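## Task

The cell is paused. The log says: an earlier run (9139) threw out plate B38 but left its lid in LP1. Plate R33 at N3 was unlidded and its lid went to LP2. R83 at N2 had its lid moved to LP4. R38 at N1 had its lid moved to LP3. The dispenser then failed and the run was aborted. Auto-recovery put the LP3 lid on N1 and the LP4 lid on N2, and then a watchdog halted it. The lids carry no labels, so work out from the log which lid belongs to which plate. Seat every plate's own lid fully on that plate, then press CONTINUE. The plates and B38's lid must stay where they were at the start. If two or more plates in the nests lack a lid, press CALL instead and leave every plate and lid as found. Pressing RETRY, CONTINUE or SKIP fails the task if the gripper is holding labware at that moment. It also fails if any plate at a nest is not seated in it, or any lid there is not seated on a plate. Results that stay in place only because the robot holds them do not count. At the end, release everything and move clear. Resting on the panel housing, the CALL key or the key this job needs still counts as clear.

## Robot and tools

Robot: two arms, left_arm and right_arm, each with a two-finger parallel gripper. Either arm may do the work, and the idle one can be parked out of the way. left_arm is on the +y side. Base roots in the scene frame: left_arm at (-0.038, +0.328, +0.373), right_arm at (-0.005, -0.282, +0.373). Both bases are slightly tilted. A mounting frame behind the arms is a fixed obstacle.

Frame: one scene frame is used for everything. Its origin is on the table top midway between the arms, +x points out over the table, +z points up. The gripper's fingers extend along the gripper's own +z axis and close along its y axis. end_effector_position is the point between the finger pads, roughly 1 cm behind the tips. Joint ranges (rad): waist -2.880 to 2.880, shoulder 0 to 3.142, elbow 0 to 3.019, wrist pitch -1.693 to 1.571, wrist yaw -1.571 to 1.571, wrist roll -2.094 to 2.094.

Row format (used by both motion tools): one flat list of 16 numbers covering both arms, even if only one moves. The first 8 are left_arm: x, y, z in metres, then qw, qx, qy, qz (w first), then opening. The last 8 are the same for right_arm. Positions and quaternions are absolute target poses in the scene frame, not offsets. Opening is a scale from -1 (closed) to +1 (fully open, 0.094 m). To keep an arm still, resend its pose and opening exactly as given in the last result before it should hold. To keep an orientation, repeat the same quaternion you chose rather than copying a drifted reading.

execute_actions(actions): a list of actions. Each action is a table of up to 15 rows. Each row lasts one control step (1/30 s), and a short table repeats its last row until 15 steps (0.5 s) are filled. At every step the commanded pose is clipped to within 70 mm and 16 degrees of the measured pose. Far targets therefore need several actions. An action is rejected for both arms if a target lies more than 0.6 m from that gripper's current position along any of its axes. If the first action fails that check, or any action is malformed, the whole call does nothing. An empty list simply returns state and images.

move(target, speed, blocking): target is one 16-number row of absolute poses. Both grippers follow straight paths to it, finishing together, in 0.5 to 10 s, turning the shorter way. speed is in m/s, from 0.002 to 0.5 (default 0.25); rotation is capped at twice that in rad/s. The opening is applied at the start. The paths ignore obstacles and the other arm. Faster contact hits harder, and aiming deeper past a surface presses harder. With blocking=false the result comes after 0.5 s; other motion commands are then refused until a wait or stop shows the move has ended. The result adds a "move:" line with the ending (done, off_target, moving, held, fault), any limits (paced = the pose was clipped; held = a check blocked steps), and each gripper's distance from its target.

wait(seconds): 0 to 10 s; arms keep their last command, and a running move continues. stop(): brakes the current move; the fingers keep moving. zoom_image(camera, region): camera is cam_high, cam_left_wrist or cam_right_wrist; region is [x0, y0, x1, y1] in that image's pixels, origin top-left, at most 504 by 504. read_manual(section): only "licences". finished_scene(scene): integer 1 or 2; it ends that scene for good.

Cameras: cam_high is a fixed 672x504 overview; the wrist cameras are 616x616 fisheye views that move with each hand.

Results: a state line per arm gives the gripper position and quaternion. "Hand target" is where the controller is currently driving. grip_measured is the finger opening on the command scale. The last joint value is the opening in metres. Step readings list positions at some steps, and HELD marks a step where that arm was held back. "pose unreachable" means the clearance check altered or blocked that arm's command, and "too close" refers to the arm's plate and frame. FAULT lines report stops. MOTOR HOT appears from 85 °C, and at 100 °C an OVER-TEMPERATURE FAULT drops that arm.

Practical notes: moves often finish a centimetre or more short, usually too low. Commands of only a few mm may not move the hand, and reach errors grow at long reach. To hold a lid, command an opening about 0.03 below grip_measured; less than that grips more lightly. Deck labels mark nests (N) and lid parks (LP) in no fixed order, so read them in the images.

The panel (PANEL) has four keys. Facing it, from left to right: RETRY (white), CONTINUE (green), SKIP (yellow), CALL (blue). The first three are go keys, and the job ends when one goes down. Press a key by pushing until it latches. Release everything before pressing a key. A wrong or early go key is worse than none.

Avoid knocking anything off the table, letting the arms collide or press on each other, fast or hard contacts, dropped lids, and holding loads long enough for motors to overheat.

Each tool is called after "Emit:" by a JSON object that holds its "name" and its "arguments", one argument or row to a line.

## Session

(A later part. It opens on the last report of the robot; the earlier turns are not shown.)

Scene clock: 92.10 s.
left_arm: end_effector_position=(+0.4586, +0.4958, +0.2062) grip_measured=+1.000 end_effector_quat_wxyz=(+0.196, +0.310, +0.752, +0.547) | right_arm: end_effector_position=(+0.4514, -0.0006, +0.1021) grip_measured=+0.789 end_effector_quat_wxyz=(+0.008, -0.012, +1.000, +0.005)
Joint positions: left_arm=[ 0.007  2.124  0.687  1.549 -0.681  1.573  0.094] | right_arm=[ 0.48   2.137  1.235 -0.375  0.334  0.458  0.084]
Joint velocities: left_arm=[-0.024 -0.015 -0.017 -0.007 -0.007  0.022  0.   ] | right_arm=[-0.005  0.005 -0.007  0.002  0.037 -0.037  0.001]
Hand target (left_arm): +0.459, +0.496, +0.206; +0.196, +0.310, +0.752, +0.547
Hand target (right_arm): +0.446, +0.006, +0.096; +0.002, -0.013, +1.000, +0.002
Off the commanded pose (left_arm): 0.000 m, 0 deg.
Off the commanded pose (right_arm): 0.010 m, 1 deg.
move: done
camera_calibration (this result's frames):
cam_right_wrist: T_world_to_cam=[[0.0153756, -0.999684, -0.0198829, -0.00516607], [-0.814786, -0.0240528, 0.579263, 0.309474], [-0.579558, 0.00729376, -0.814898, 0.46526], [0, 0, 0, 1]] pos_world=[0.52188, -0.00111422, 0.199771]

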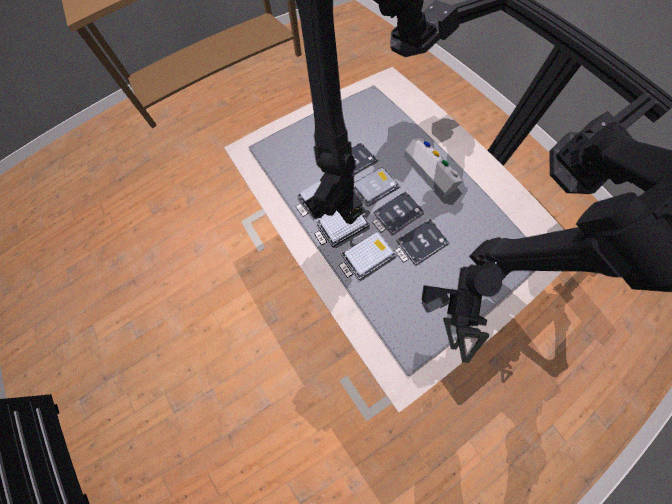

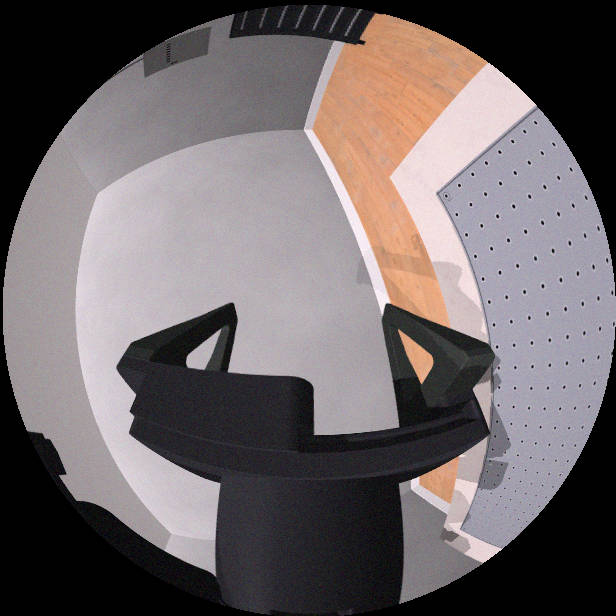

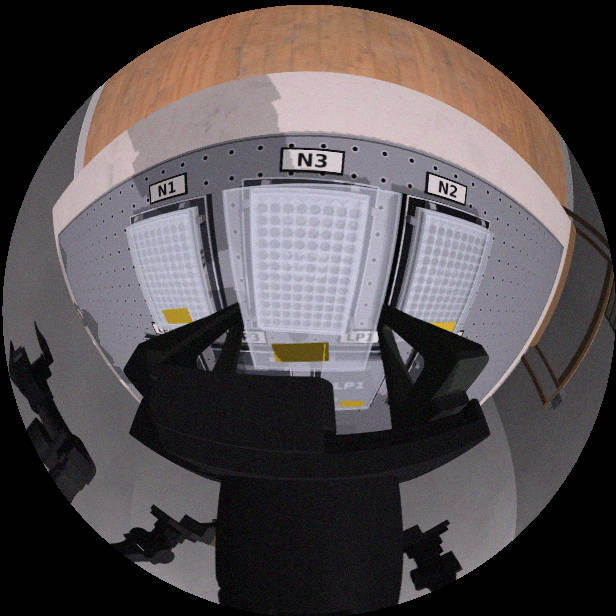

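Emit:
{"name": "zoom_image", "arguments": {
  "camera": "cam_right_wrist",
  "region": [200, 160, 420, 380]
}}

Emit:
{"name": "zoom_image", "arguments": {
  "camera": "cam_right_wrist",
  "region": [110, 160, 260, 340]
}}

Emit:
{"name": "zoom_image", "arguments": {
  "camera": "cam_right_wrist",
  "region": [360, 160, 510, 340]
}}

Region (200, 160, 420, 380) of cam_right_wrist's 616x616 image, scaled by 2.291, with more detail than that image has.

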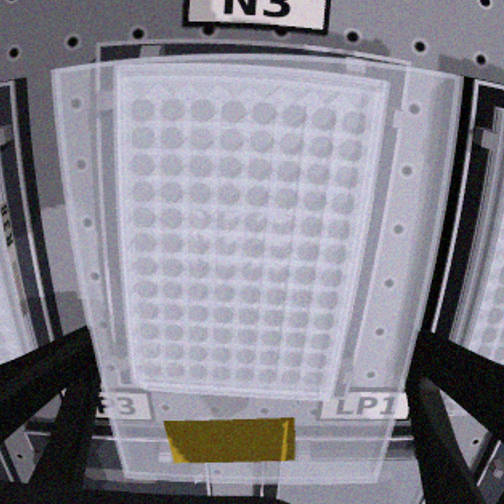

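Region (110, 160, 260, 340) of cam_right_wrist's 616x616 image, scaled by 2.800, with more detail than that image has.

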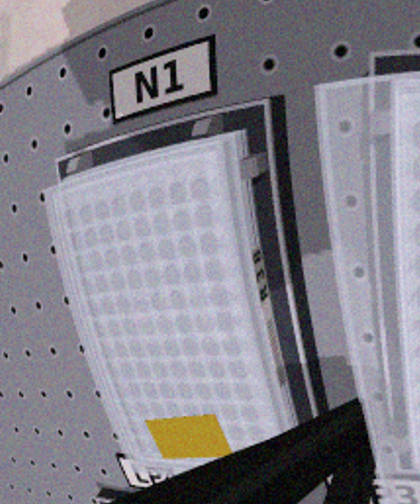

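Region (360, 160, 510, 340) of cam_right_wrist's 616x616 image, scaled by 2.800, with more detail than that image has.

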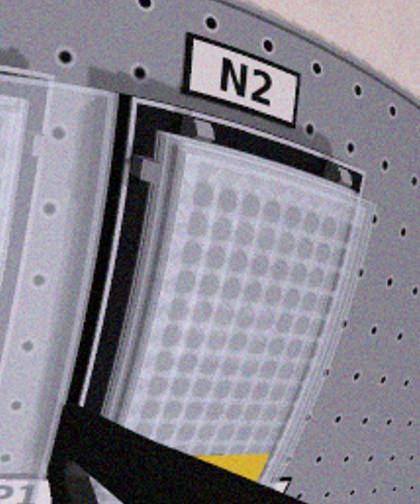

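Emit:
{"name": "move", "arguments": {
  "target": [0.4586,0.4958,0.2062,0.196,0.310,0.752,0.547,1, 0.445,0.010,0.070,0,0.019,1,0,0.75],
  "speed": 0.08
}}

Emit:
{"name": "zoom_image", "arguments": {
  "camera": "cam_right_wrist",
  "region": [200, 160, 420, 380]
}}

Scene clock: 114.63 s.
left_arm: end_effector_position=(+0.4586, +0.4958, +0.2062) grip_measured=+1.000 end_effector_quat_wxyz=(+0.196, +0.310, +0.752, +0.547) | right_arm: end_effector_position=(+0.4360, +0.0027, +0.0729) grip_measured=+0.789 end_effector_quat_wxyz=(-0.010, +0.010, +1.000, -0.004)
Joint positions: left_arm=[ 0.007  2.124  0.687  1.549 -0.681  1.573  0.094] | right_arm=[ 0.48   2.21   1.264 -0.371  0.334  0.516  0.084]
Joint velocities: left_arm=[-0.005 -0.005 -0.007 -0.027  0.022  0.022  0.   ] | right_arm=[-0.015 -0.005 -0.002  0.012  0.051  0.007  0.001]
Hand target (left_arm): +0.459, +0.496, +0.206; +0.196, +0.310, +0.752, +0.547
Hand target (right_arm): +0.445, +0.010, +0.070; +0.000, +0.019, +1.000, +0.000
Off the commanded pose (left_arm): 0.000 m, 0 deg.
Off the commanded pose (right_arm): 0.012 m, 2 deg.
move: off_target (right_arm)
camera_calibration (this result's frames):
cam_right_wrist: T_world_to_cam=[[-0.0288767, -0.999582, -0.00113567, 0.0157912], [-0.794208, 0.0222538, 0.607238, 0.302779], [-0.606959, 0.018437, -0.794519, 0.442956], [0, 0, 0, 1]] pos_world=[0.509782, 0.000879862, 0.168096]

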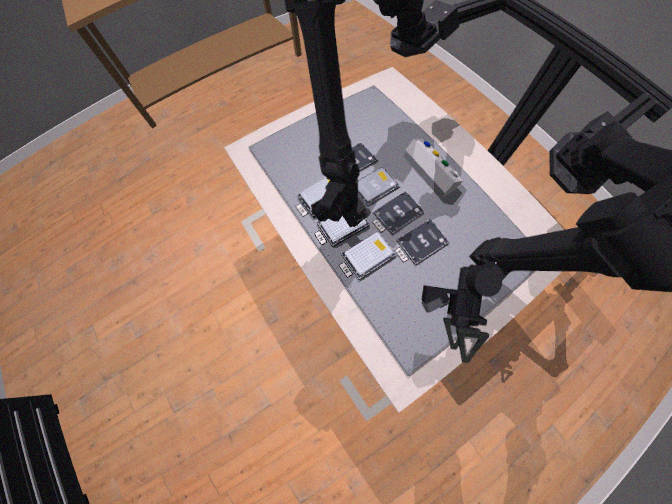

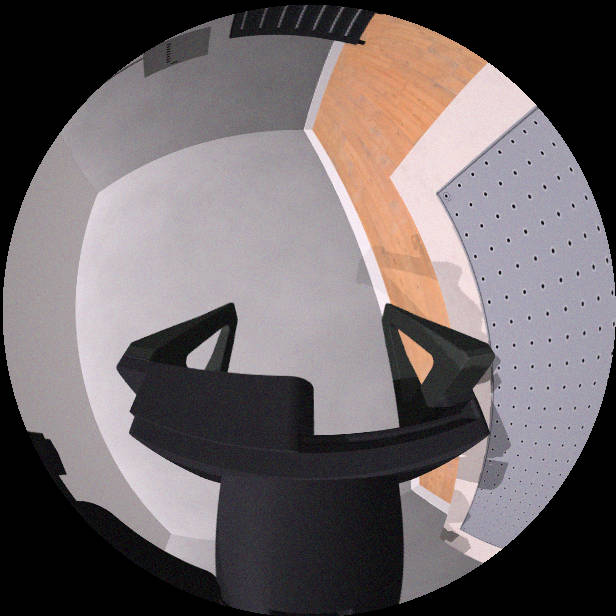

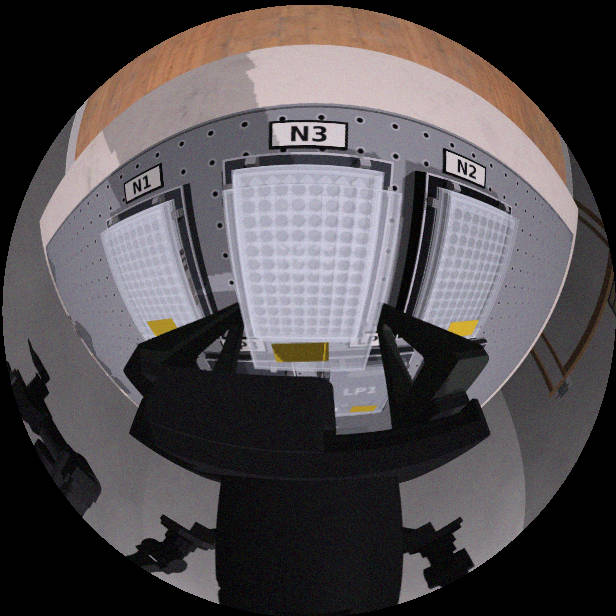

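Region (200, 160, 420, 380) of cam_right_wrist's 616x616 image, scaled by 2.291, with more detail than that image has.

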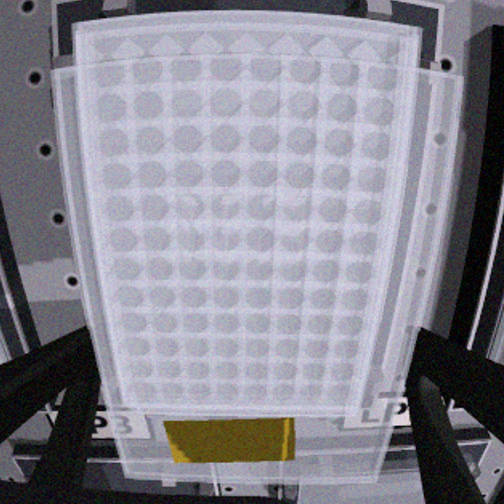

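Emit:
{"name": "move", "arguments": {
  "target": [0.4586,0.4958,0.2062,0.196,0.310,0.752,0.547,1, 0.453,0.014,0.071,0.004,0.026,1,0.002,0.75],
  "speed": 0.08
}}

Emit:
{"name": "zoom_image", "arguments": {
  "camera": "cam_right_wrist",
  "region": [200, 160, 420, 380]
}}

Scene clock: 118.73 s.
left_arm: end_effector_position=(+0.4586, +0.4958, +0.2062) grip_measured=+1.000 end_effector_quat_wxyz=(+0.196, +0.310, +0.752, +0.547) | right_arm: end_effector_position=(+0.4487, +0.0083, +0.0758) grip_measured=+0.789 end_effector_quat_wxyz=(-0.000, +0.020, +1.000, +0.001)
Joint positions: left_arm=[ 0.007  2.124  0.687  1.549 -0.681  1.573  0.094] | right_arm=[ 0.48   2.21   1.287 -0.371  0.334  0.528  0.084]
Joint velocities: left_arm=[-0.005 -0.015 -0.012 -0.007 -0.066 -0.022  0.   ] | right_arm=[-0.005 -0.005 -0.002  0.002 -0.022 -0.037 -0.001]
Hand target (left_arm): +0.459, +0.496, +0.206; +0.196, +0.310, +0.752, +0.547
Hand target (right_arm): +0.453, +0.014, +0.071; +0.004, +0.026, +1.000, +0.002
Off the commanded pose (left_arm): 0.000 m, 0 deg.
Off the commanded pose (right_arm): 0.009 m, 1 deg.
move: done
camera_calibration (this result's frames):
cam_right_wrist: T_world_to_cam=[[-0.048997, -0.998726, -0.0120587, 0.0315864], [-0.805312, 0.0323607, 0.591968, 0.317018], [-0.590824, 0.0387157, -0.805871, 0.446309], [0, 0, 0, 1]] pos_world=[0.520535, 0.00400813, 0.172384]

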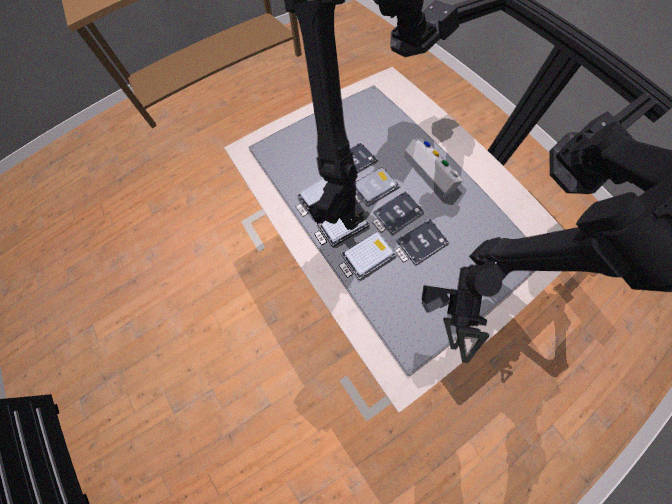

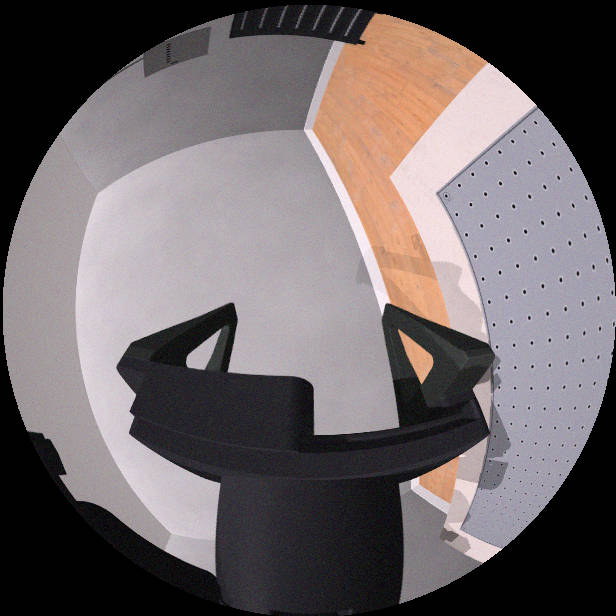

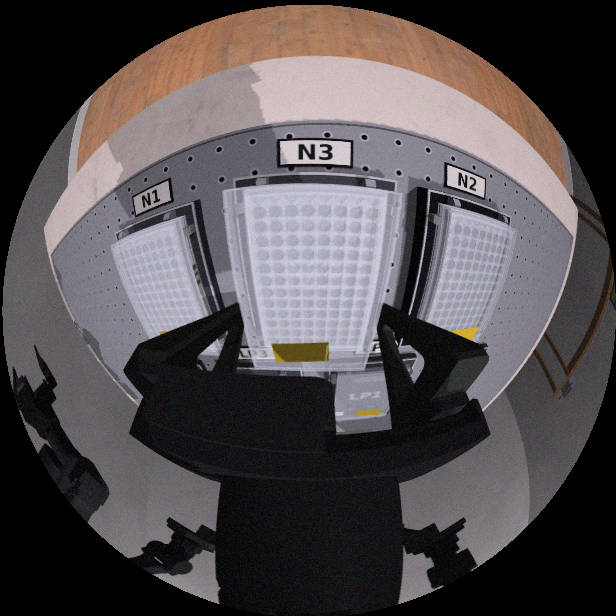

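Region (200, 160, 420, 380) of cam_right_wrist's 616x616 image, scaled by 2.291, with more detail than that image has.

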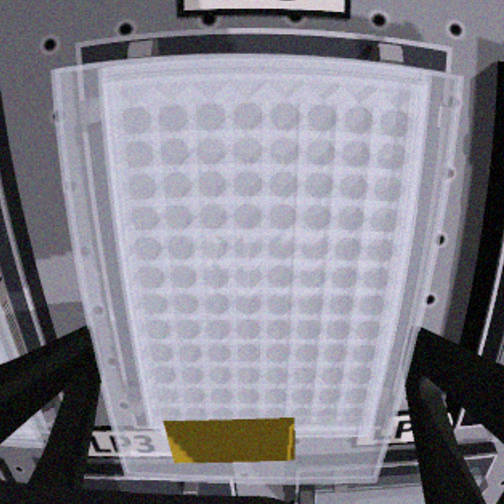

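Emit:
{"name": "move", "arguments": {
  "target": [0.4586,0.4958,0.2062,0.196,0.310,0.752,0.547,1, 0.454,0.0055,0.0645,0.004,0.024,1,0.002,0.75],
  "speed": 0.03
}}

Emit:
{"name": "zoom_image", "arguments": {
  "camera": "cam_right_wrist",
  "region": [200, 160, 420, 380]
}}

Scene clock: 140.23 s.
left_arm: end_effector_position=(+0.4586, +0.4958, +0.2062) grip_measured=+1.000 end_effector_quat_wxyz=(+0.196, +0.310, +0.752, +0.547) | right_arm: end_effector_position=(+0.4506, +0.0093, +0.0758) grip_measured=+0.789 end_effector_quat_wxyz=(+0.004, +0.022, +1.000, +0.003)
Joint positions: left_arm=[ 0.007  2.124  0.687  1.549 -0.681  1.573  0.094] | right_arm=[ 0.48   2.21   1.287 -0.362  0.334  0.529  0.084]
Joint velocities: left_arm=[ 0.005  0.005 -0.032 -0.012  0.007 -0.037  0.   ] | right_arm=[-0.005  0.005  0.012 -0.007  0.066  0.037 -0.001]
Hand target (left_arm): +0.459, +0.496, +0.206; +0.196, +0.310, +0.752, +0.547
Hand target (right_arm): +0.454, +0.005, +0.065; +0.004, +0.024, +1.000, +0.002
Off the commanded pose (left_arm): 0.000 m, 0 deg.
Off the commanded pose (right_arm): 0.012 m, 0 deg.
move: off_target (right_arm)
camera_calibration (this result's frames):
cam_right_wrist: T_world_to_cam=[[-0.0522848, -0.998496, -0.0164922, 0.0345057], [-0.809697, 0.0327207, 0.585936, 0.320949], [-0.584515, 0.0439892, -0.81019, 0.444844], [0, 0, 0, 1]] pos_world=[0.521694, 0.00438377, 0.172921]

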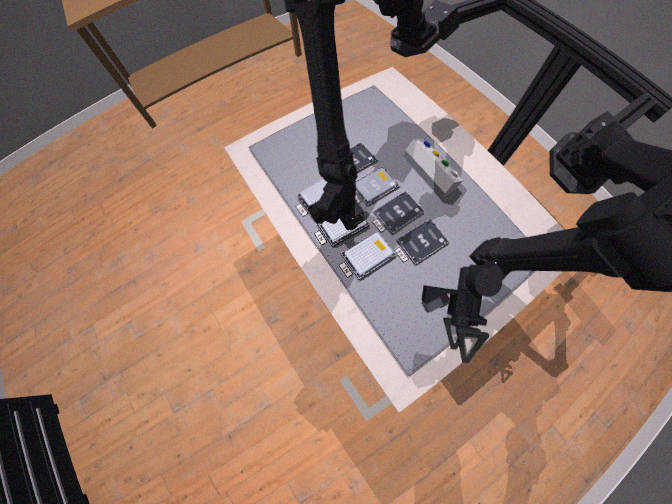

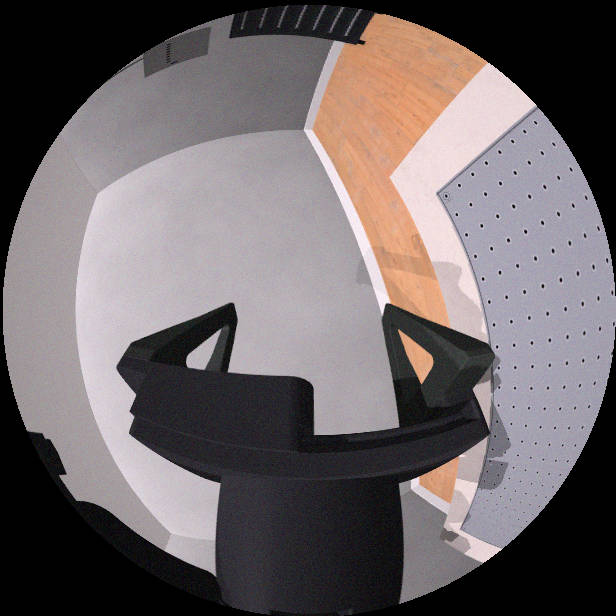

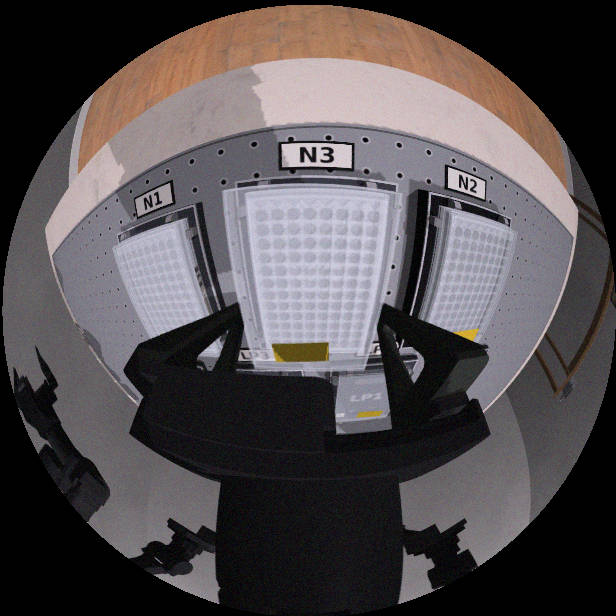

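Region (200, 160, 420, 380) of cam_right_wrist's 616x616 image, scaled by 2.291, with more detail than that image has.

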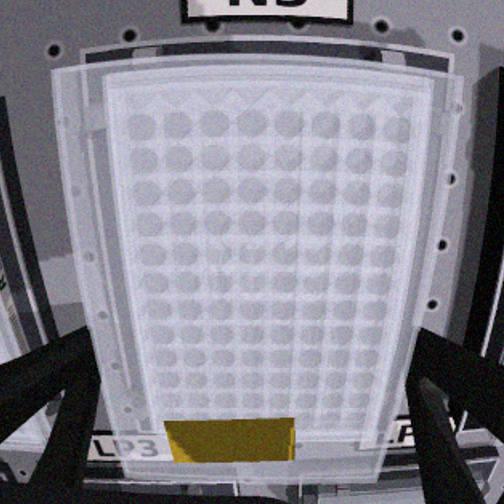

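Emit:
{"name": "execute_actions", "arguments": {
  "actions": [
    [[0.4586,0.4958,0.2062,0.196,0.310,0.752,0.547,1, 0.4546,0.0018,0.0728,0.003,0.023,1,0.002,0.75]],
    [[0.4586,0.4958,0.2062,0.196,0.310,0.752,0.547,1, 0.4553,0.0005,0.0723,0.003,0.023,1,0.002,0.75]]
  ]
}}

Scene clock: 151.20 s.
left_arm: end_effector_position=(+0.4586, +0.4958, +0.2062) grip_measured=+1.000 end_effector_quat_wxyz=(+0.196, +0.310, +0.752, +0.547) | right_arm: end_effector_position=(+0.4506, +0.0093, +0.0758) grip_measured=+0.789 end_effector_quat_wxyz=(+0.004, +0.020, +1.000, +0.003)
Joint positions: left_arm=[ 0.007  2.124  0.687  1.549 -0.681  1.573  0.094] | right_arm=[ 0.48   2.21   1.287 -0.362  0.334  0.525  0.084]
Joint velocities: left_arm=[-0.005 -0.005 -0.007  0.007 -0.066  0.11   0.   ] | right_arm=[-0.015 -0.005 -0.022  0.012 -0.007  0.022 -0.001]
Hand target (left_arm): +0.459, +0.496, +0.206; +0.196, +0.310, +0.752, +0.547
Hand target (right_arm): +0.455, +0.001, +0.072; +0.003, +0.023, +1.000, +0.002
Off the commanded pose (left_arm): 0.000 m, 0 deg.
Off the commanded pose (right_arm): 0.011 m, 0 deg.
Step readings (end_effector_position; steps 1 to 15: 1st action; 16 to 30: 2nd action):
0: left_arm (+0.4586, +0.4958, +0.2062) | right_arm (+0.4506, +0.0093, +0.0758)
1: left_arm (+0.4586, +0.4958, +0.2062) | right_arm (+0.4506, +0.0093, +0.0758)
2: left_arm (+0.4586, +0.4958, +0.2062) | right_arm (+0.4506, +0.0093, +0.0758)
4: left_arm (+0.4586, +0.4958, +0.2062) | right_arm (+0.4506, +0.0093, +0.0758)
8: left_arm (+0.4586, +0.4958, +0.2062) | right_arm (+0.4506, +0.0093, +0.0758)
15: left_arm (+0.4586, +0.4958, +0.2062) | right_arm (+0.4506, +0.0093, +0.0758)
16: left_arm (+0.4586, +0.4958, +0.2062) | right_arm (+0.4506, +0.0093, +0.0758)
17: left_arm (+0.4586, +0.4958, +0.2062) | right_arm (+0.4506, +0.0093, +0.0758)
19: left_arm (+0.4586, +0.4958, +0.2062) | right_arm (+0.4506, +0.0093, +0.0758)
23: left_arm (+0.4586, +0.4958, +0.2062) | right_arm (+0.4506, +0.0093, +0.0758)
30: end_effector_position above
camera_calibration (this result's frames):
cam_right_wrist: T_world_to_cam=[[-0.0480942, -0.998707, -0.0164616, 0.0326171], [-0.809843, 0.0293416, 0.585913, 0.321049], [-0.584672, 0.0415103, -0.810207, 0.444939], [0, 0, 0, 1]] pos_world=[0.521711, 0.00468529, 0.172923]

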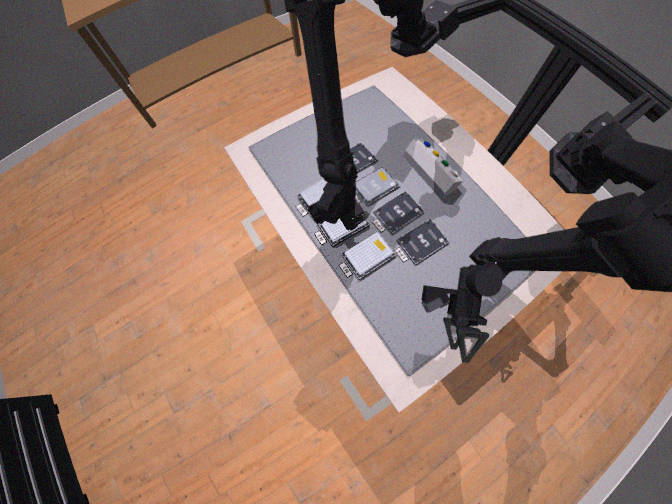

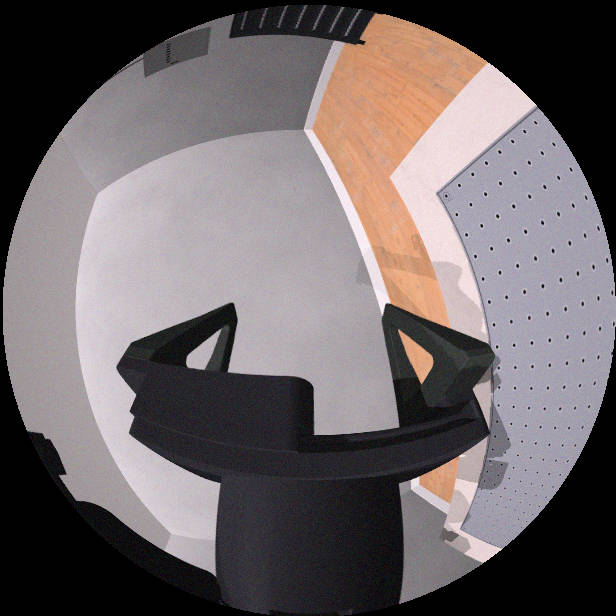

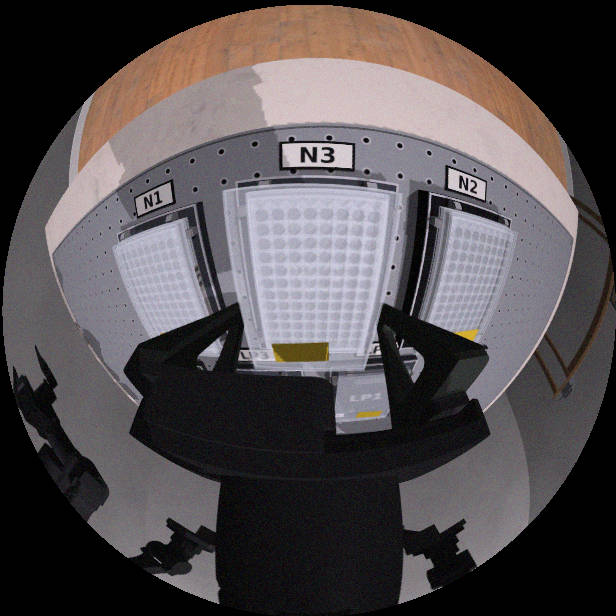

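Emit:
{"name": "execute_actions", "arguments": {
  "actions": [
    [[0.4586,0.4958,0.2062,0.196,0.310,0.752,0.547,1, 0.4564,-0.0015,0.0715,0.003,0.021,1,0.002,0.75]],
    [[0.4586,0.4958,0.2062,0.196,0.310,0.752,0.547,1, 0.4573,-0.0032,0.0708,0.003,0.021,1,0.002,0.75]]
  ]
}}

Scene clock: 157.77 s.
left_arm: end_effector_position=(+0.4586, +0.4958, +0.2062) grip_measured=+1.000 end_effector_quat_wxyz=(+0.196, +0.310, +0.752, +0.547) | right_arm: end_effector_position=(+0.4505, +0.0096, +0.0758) grip_measured=+0.789 end_effector_quat_wxyz=(+0.003, +0.014, +1.000, +0.004)
Joint positions: left_arm=[ 0.007  2.124  0.687  1.549 -0.681  1.573  0.094] | right_arm=[ 0.48   2.21   1.287 -0.362  0.332  0.513  0.084]
Joint velocities: left_arm=[-0.015 -0.015  0.012 -0.022  0.007  0.007  0.   ] | right_arm=[ 0.015 -0.005  0.002 -0.007 -0.037  0.007  0.   ]
Hand target (left_arm): +0.459, +0.496, +0.206; +0.196, +0.310, +0.752, +0.547
Hand target (right_arm): +0.457, -0.003, +0.071; +0.003, +0.021, +1.000, +0.002
Off the commanded pose (left_arm): 0.000 m, 0 deg.
Off the commanded pose (right_arm): 0.015 m, 1 deg.
Step readings (end_effector_position; steps 1 to 15: 1st action; 16 to 30: 2nd action):
0: left_arm (+0.4586, +0.4958, +0.2062) | right_arm (+0.4506, +0.0093, +0.0758)
1: left_arm (+0.4586, +0.4958, +0.2062) | right_arm (+0.4506, +0.0093, +0.0758)
2: left_arm (+0.4586, +0.4958, +0.2062) | right_arm (+0.4506, +0.0093, +0.0758)
4: left_arm (+0.4586, +0.4958, +0.2062) | right_arm (+0.4506, +0.0093, +0.0758)
8: left_arm (+0.4586, +0.4958, +0.2062) | right_arm (+0.4506, +0.0093, +0.0758)
15: left_arm (+0.4586, +0.4958, +0.2062) | right_arm (+0.4506, +0.0093, +0.0758)
16: left_arm (+0.4586, +0.4958, +0.2062) | right_arm (+0.4505, +0.0094, +0.0758)
17: left_arm (+0.4586, +0.4958, +0.2062) | right_arm (+0.4505, +0.0095, +0.0758)
19: left_arm (+0.4586, +0.4958, +0.2062) | right_arm (+0.4505, +0.0096, +0.0758)
23: left_arm (+0.4586, +0.4958, +0.2062) | right_arm (+0.4505, +0.0096, +0.0758)
30: end_effector_position above
camera_calibration (this result's frames):
cam_right_wrist: T_world_to_cam=[[-0.0362772, -0.999185, -0.017698, 0.0276182], [-0.809762, 0.0190124, 0.586451, 0.320964], [-0.585636, 0.0356059, -0.809792, 0.445318], [0, 0, 0, 1]] pos_world=[0.521701, 0.00563746, 0.172874]

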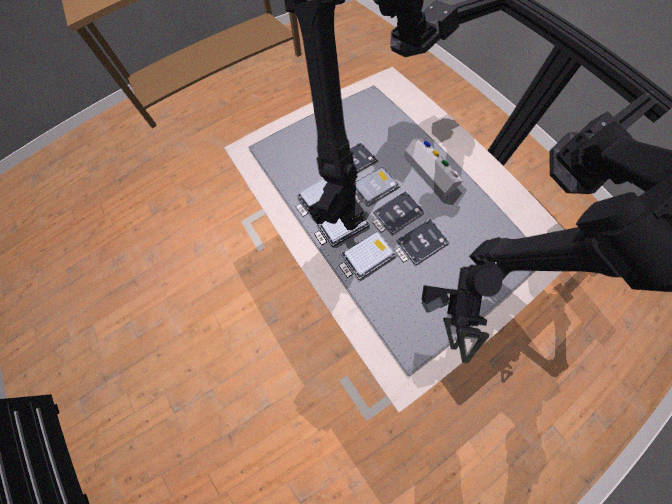

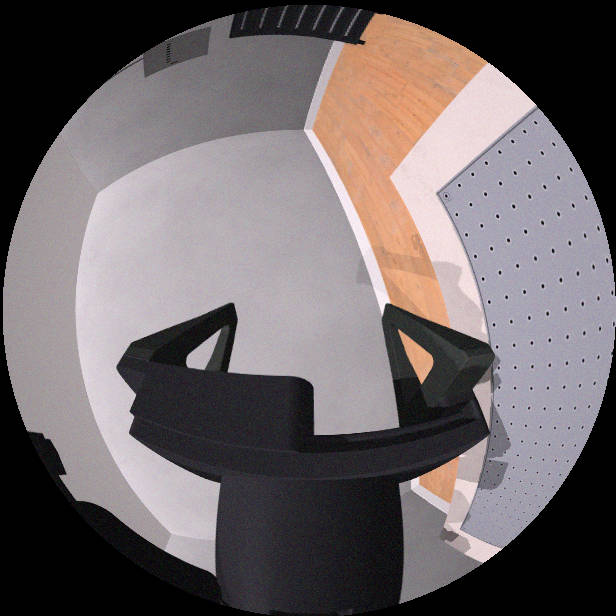

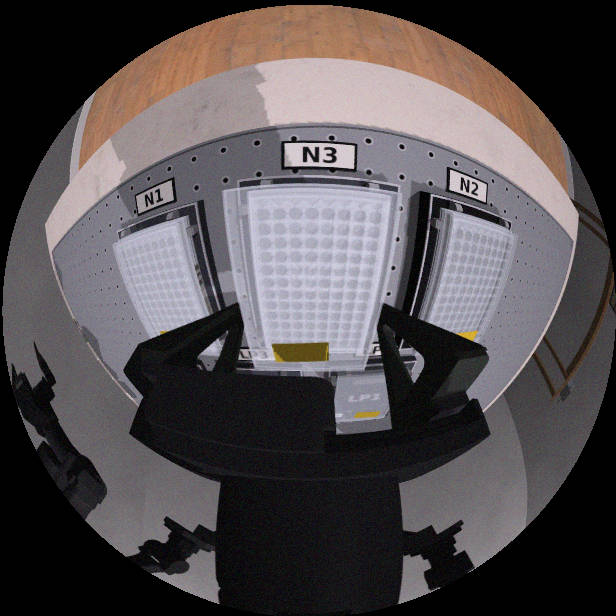

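Emit:
{"name": "execute_actions", "arguments": {
  "actions": [
    [[0.4586,0.4958,0.2062,0.196,0.310,0.752,0.547,1, 0.4595,-0.0074,0.0692,0.003,0.021,1,0.002,0.75],[0.4586,0.4958,0.2062,0.196,0.310,0.752,0.547,1, 0.4595,-0.0074,0.0692,0.003,0.021,1,0.002,0.75],[0.4586,0.4958,0.2062,0.196,0.310,0.752,0.547,1, 0.4595,-0.0074,0.0692,0.003,0.021,1,0.002,0.75],[0.4586,0.4958,0.2062,0.196,0.310,0.752,0.547,1, 0.4555,0.000,0.0722,0.003,0.021,1,0.002,0.75]]
  ]
}}

Scene clock: 165.37 s.
left_arm: end_effector_position=(+0.4586, +0.4958, +0.2062) grip_measured=+1.000 end_effector_quat_wxyz=(+0.196, +0.310, +0.752, +0.547) | right_arm: end_effector_position=(+0.4510, +0.0081, +0.0752) grip_measured=+0.789 end_effector_quat_wxyz=(+0.003, +0.013, +1.000, +0.004)
Joint positions: left_arm=[ 0.007  2.124  0.687  1.549 -0.681  1.573  0.094] | right_arm=[ 0.476  2.21   1.287 -0.362  0.33   0.508  0.084]
Joint velocities: left_arm=[ 0.005 -0.015 -0.002 -0.002 -0.037  0.007  0.   ] | right_arm=[-0.005 -0.015 -0.002 -0.017  0.007 -0.022  0.   ]
Hand target (left_arm): +0.459, +0.496, +0.206; +0.196, +0.310, +0.752, +0.547
Hand target (right_arm): +0.455, +0.000, +0.072; +0.003, +0.021, +1.000, +0.002
Off the commanded pose (left_arm): 0.000 m, 0 deg.
Off the commanded pose (right_arm): 0.010 m, 1 deg.
Step readings (end_effector_position):
0: left_arm (+0.4586, +0.4958, +0.2062) | right_arm (+0.4505, +0.0096, +0.0758)
1: left_arm (+0.4586, +0.4958, +0.2062) | right_arm (+0.4505, +0.0095, +0.0757)
2: left_arm (+0.4586, +0.4958, +0.2062) | right_arm (+0.4506, +0.0092, +0.0756)
4: left_arm (+0.4586, +0.4958, +0.2062) | right_arm (+0.4509, +0.0083, +0.0753)
8: left_arm (+0.4586, +0.4958, +0.2062) | right_arm (+0.4510, +0.0081, +0.0752)
15: end_effector_position above
camera_calibration (this result's frames):
cam_right_wrist: T_world_to_cam=[[-0.0348271, -0.999226, -0.018307, 0.0255497], [-0.808878, 0.017425, 0.587718, 0.321338], [-0.586944, 0.0352766, -0.808859, 0.445719], [0, 0, 0, 1]] pos_world=[0.522425, 0.0042071, 0.172135]

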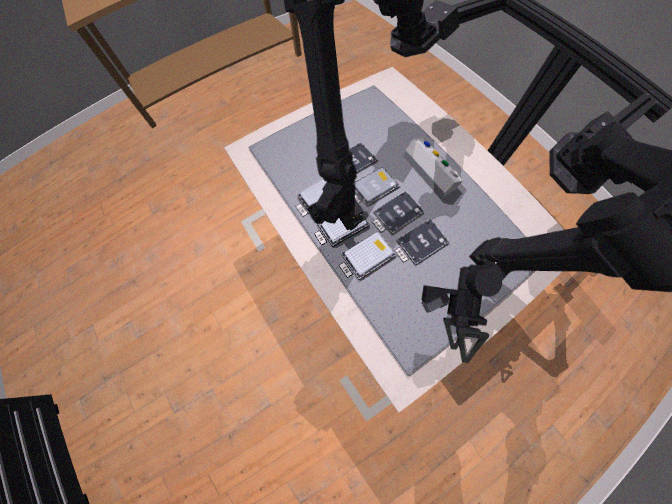

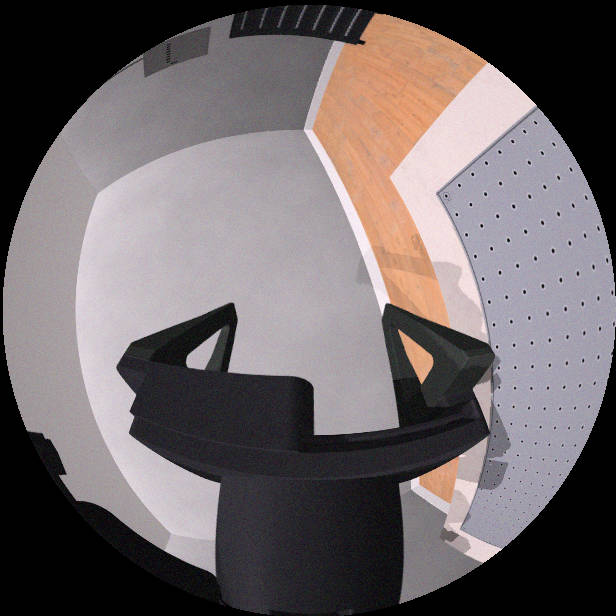

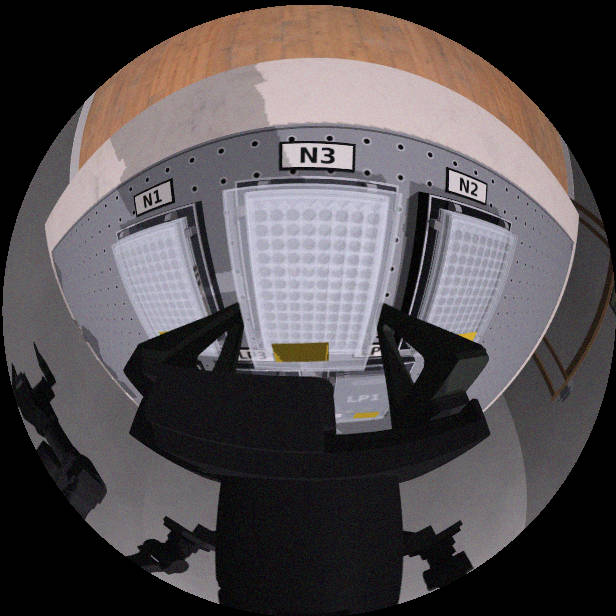

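Emit:
{"name": "execute_actions", "arguments": {
  "actions": [
    [[0.4586,0.4958,0.2062,0.196,0.310,0.752,0.547,1, 0.4599,-0.0086,0.0686,0.003,0.021,1,0.002,0.75],[0.4586,0.4958,0.2062,0.196,0.310,0.752,0.547,1, 0.4599,-0.0086,0.0686,0.003,0.021,1,0.002,0.75],[0.4586,0.4958,0.2062,0.196,0.310,0.752,0.547,1, 0.4599,-0.0086,0.0686,0.003,0.021,1,0.002,0.75],[0.4586,0.4958,0.2062,0.196,0.310,0.752,0.547,1, 0.4599,-0.0086,0.0686,0.003,0.021,1,0.002,0.75],[0.4586,0.4958,0.2062,0.196,0.310,0.752,0.547,1, 0.452,0.0062,0.0744,0.003,0.025,1,0.002,0.75]],
    [[0.4586,0.4958,0.2062,0.196,0.310,0.752,0.547,1, 0.4432,0.009,0.0564,0.003,0.025,1,0.002,0.75],[0.4586,0.4958,0.2062,0.196,0.310,0.752,0.547,1, 0.4432,0.009,0.0564,0.003,0.025,1,0.002,0.75],[0.4586,0.4958,0.2062,0.196,0.310,0.752,0.547,1, 0.4432,0.009,0.0564,0.003,0.025,1,0.002,0.75],[0.4586,0.4958,0.2062,0.196,0.310,0.752,0.547,1, 0.449,0.0072,0.068,0.003,0.025,1,0.002,0.75]]
  ]
}}

Emit:
{"name": "zoom_image", "arguments": {
  "camera": "cam_right_wrist",
  "region": [200, 160, 420, 380]
}}

Scene clock: 185.07 s.
left_arm: end_effector_position=(+0.4586, +0.4958, +0.2062) grip_measured=+1.000 end_effector_quat_wxyz=(+0.196, +0.310, +0.752, +0.547) | right_arm: end_effector_position=(+0.4526, +0.0074, +0.0711) grip_measured=+0.789 end_effector_quat_wxyz=(+0.007, +0.022, +1.000, +0.006)
Joint positions: left_arm=[ 0.007  2.124  0.687  1.549 -0.681  1.573  0.094] | right_arm=[ 0.472  2.218  1.286 -0.343  0.331  0.517  0.084]
Joint velocities: left_arm=[ 0.015  0.015 -0.022 -0.007 -0.007 -0.037  0.   ] | right_arm=[-0.005 -0.015  0.012 -0.007  0.022  0.007  0.001]
Hand target (left_arm): +0.459, +0.496, +0.206; +0.196, +0.310, +0.752, +0.547
Hand target (right_arm): +0.449, +0.007, +0.068; +0.003, +0.025, +1.000, +0.002
Off the commanded pose (left_arm): 0.000 m, 0 deg.
Off the commanded pose (right_arm): 0.005 m, 1 deg.
Step readings (end_effector_position; steps 1 to 15: 1st action; 16 to 30: 2nd action):
0: left_arm (+0.4586, +0.4958, +0.2062) | right_arm (+0.4510, +0.0081, +0.0752)
1: left_arm (+0.4586, +0.4958, +0.2062) | right_arm (+0.4512, +0.0077, +0.0750)
2: left_arm (+0.4586, +0.4958, +0.2062) | right_arm (+0.4512, +0.0076, +0.0750)
4: left_arm (+0.4586, +0.4958, +0.2062) | right_arm (+0.4518, +0.0062, +0.0745)
8: left_arm (+0.4586, +0.4958, +0.2062) | right_arm (+0.4520, +0.0058, +0.0744)
15: left_arm (+0.4586, +0.4958, +0.2062) | right_arm (+0.4520, +0.0058, +0.0744)
16: left_arm (+0.4586, +0.4958, +0.2062) | right_arm (+0.4524, +0.0062, +0.0739)
17: left_arm (+0.4586, +0.4958, +0.2062) | right_arm (+0.4530, +0.0069, +0.0729)
19: left_arm (+0.4586, +0.4958, +0.2062) | right_arm (+0.4533, +0.0076, +0.0715)
23: left_arm (+0.4586, +0.4958, +0.2062) | right_arm (+0.4526, +0.0074, +0.0711)
30: end_effector_position above
camera_calibration (this result's frames):
cam_right_wrist: T_world_to_cam=[[-0.0513581, -0.998442, -0.0218262, 0.0325635], [-0.813756, 0.0291688, 0.580475, 0.327608], [-0.578933, 0.0475732, -0.813986, 0.439999], [0, 0, 0, 1]] pos_world=[0.522996, 0.00202462, 0.168696]

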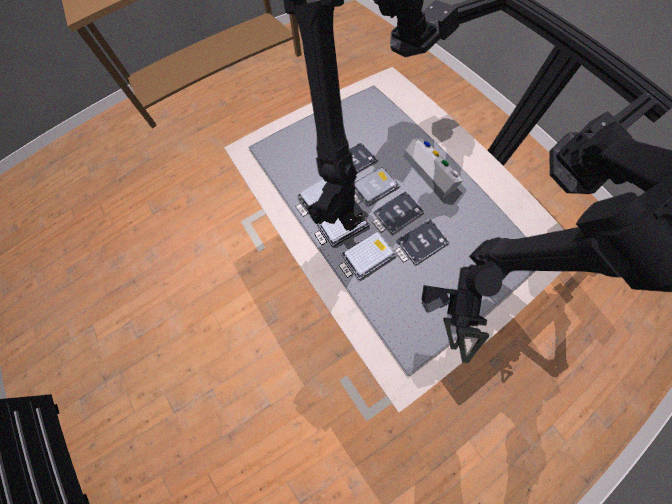

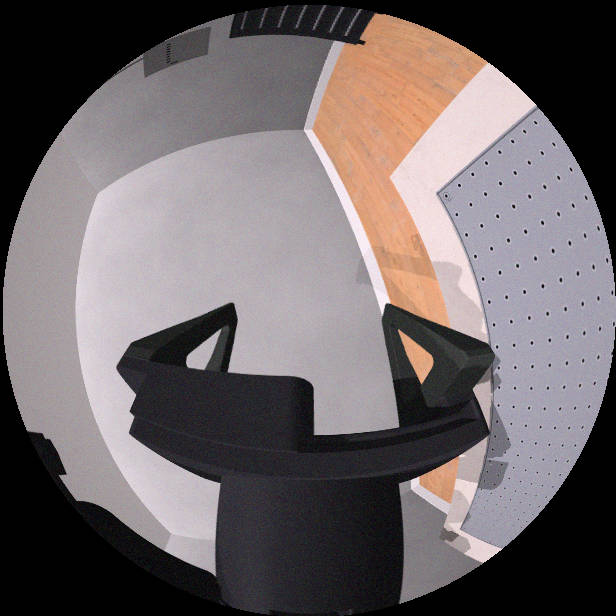

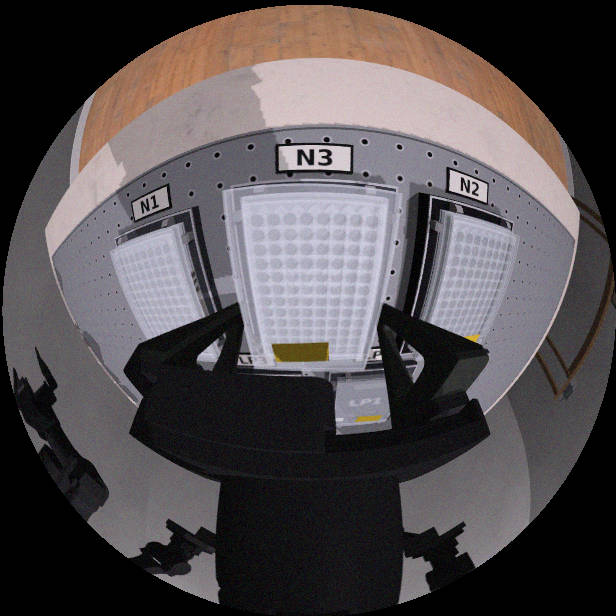

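Region (200, 160, 420, 380) of cam_right_wrist's 616x616 image, scaled by 2.291, with more detail than that image has.

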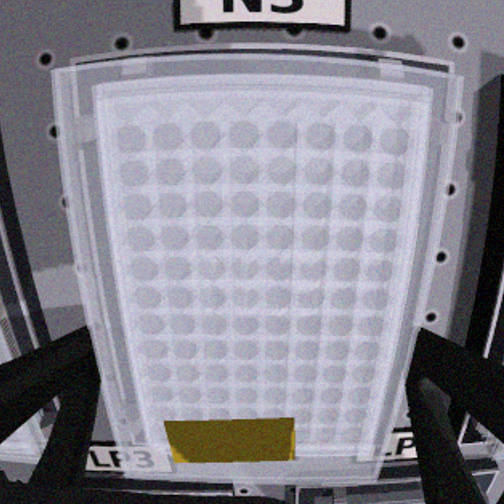

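Emit:
{"name": "execute_actions", "arguments": {
  "actions": [
    [[0.4586,0.4958,0.2062,0.196,0.310,0.752,0.547,1, 0.4354,0.0053,0.0532,-0.0104,0.017,1,-0.003,0.75],[0.4586,0.4958,0.2062,0.196,0.310,0.752,0.547,1, 0.4354,0.0053,0.0532,-0.0104,0.017,1,-0.003,0.75],[0.4586,0.4958,0.2062,0.196,0.310,0.752,0.547,1, 0.4354,0.0053,0.0532,-0.0104,0.017,1,-0.003,0.75],[0.4586,0.4958,0.2062,0.196,0.310,0.752,0.547,1, 0.4465,0.006,0.067,-0.002,0.021,1,0.001,0.75]]
  ]
}}

Emit:
{"name": "zoom_image", "arguments": {
  "camera": "cam_right_wrist",
  "region": [200, 160, 420, 380]
}}

Scene clock: 194.47 s.
left_arm: end_effector_position=(+0.4586, +0.4958, +0.2062) grip_measured=+1.000 end_effector_quat_wxyz=(+0.196, +0.310, +0.752, +0.547) | right_arm: end_effector_position=(+0.4492, +0.0065, +0.0689) grip_measured=+0.789 end_effector_quat_wxyz=(+0.003, +0.020, +1.000, +0.004)
Joint positions: left_arm=[ 0.007  2.124  0.687  1.549 -0.681  1.573  0.094] | right_arm=[ 0.472  2.222  1.286 -0.348  0.331  0.517  0.084]
Joint velocities: left_arm=[ 0.005 -0.005 -0.007 -0.002 -0.007 -0.007  0.   ] | right_arm=[-0.005 -0.005  0.002 -0.017 -0.022  0.007 -0.001]
Hand target (left_arm): +0.459, +0.496, +0.206; +0.196, +0.310, +0.752, +0.547
Hand target (right_arm): +0.447, +0.006, +0.067; -0.002, +0.021, +1.000, +0.001
Off the commanded pose (left_arm): 0.000 m, 0 deg.
Off the commanded pose (right_arm): 0.003 m, 1 deg.
Step readings (end_effector_position):
0: left_arm (+0.4586, +0.4958, +0.2062) | right_arm (+0.4526, +0.0074, +0.0711)
1: left_arm (+0.4586, +0.4958, +0.2062) | right_arm (+0.4522, +0.0074, +0.0708)
2: left_arm (+0.4586, +0.4958, +0.2062) | right_arm (+0.4515, +0.0073, +0.0701)
4: left_arm (+0.4586, +0.4958, +0.2062) | right_arm (+0.4502, +0.0070, +0.0689)
8: left_arm (+0.4586, +0.4958, +0.2062) | right_arm (+0.4493, +0.0066, +0.0689)
15: end_effector_position above
camera_calibration (this result's frames):
cam_right_wrist: T_world_to_cam=[[-0.0481527, -0.998697, -0.0169094, 0.0297183], [-0.808815, 0.0290529, 0.587346, 0.323544], [-0.586089, 0.0419588, -0.80916, 0.439179], [0, 0, 0, 1]] pos_world=[0.520516, 0.00185226, 0.165836]

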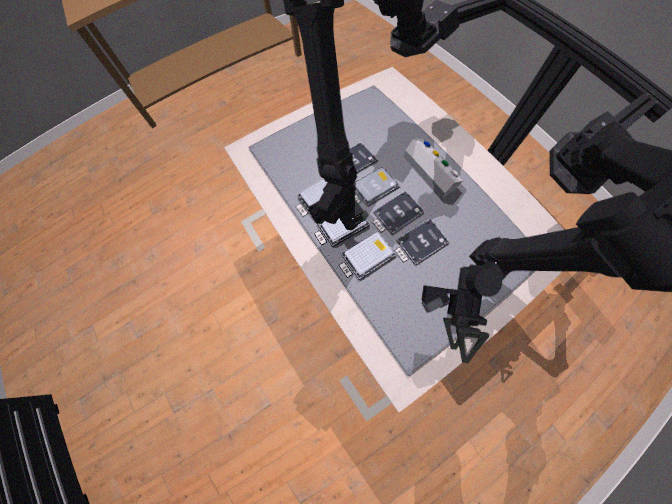

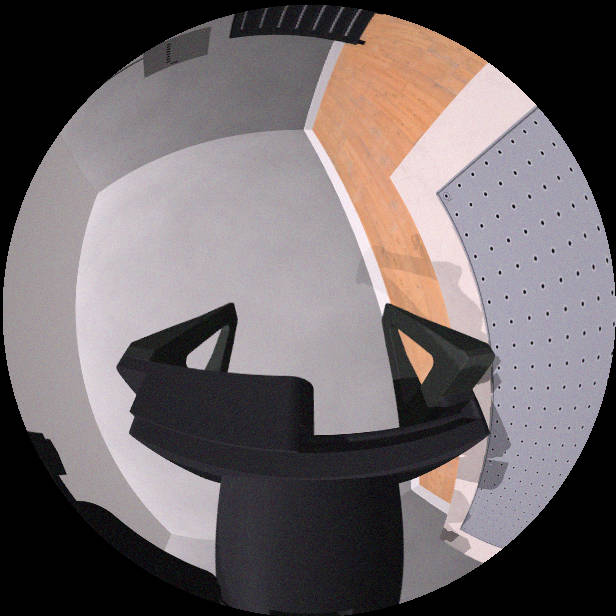

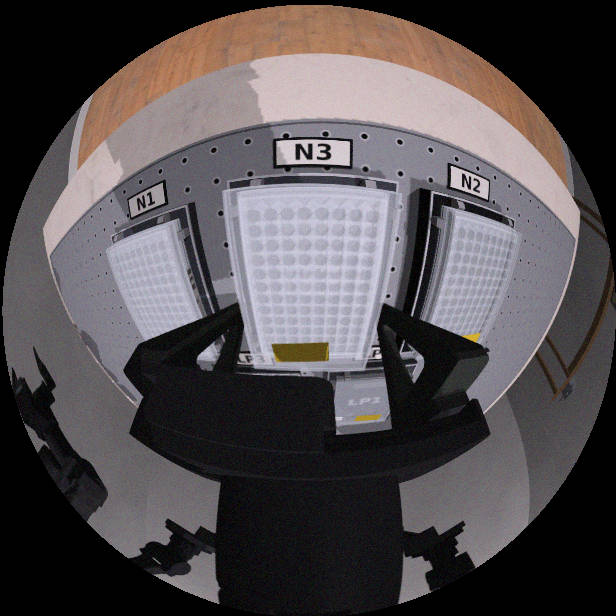

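Region (200, 160, 420, 380) of cam_right_wrist's 616x616 image, scaled by 2.291, with more detail than that image has.

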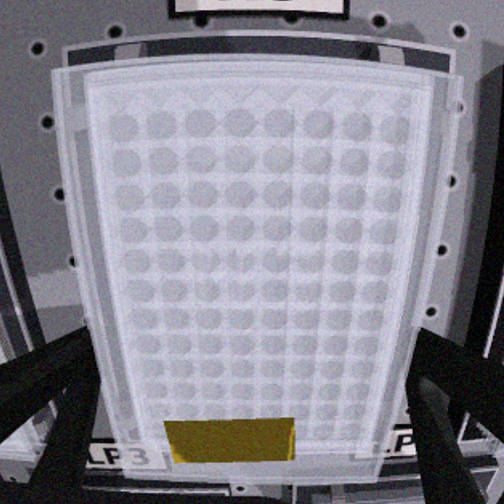

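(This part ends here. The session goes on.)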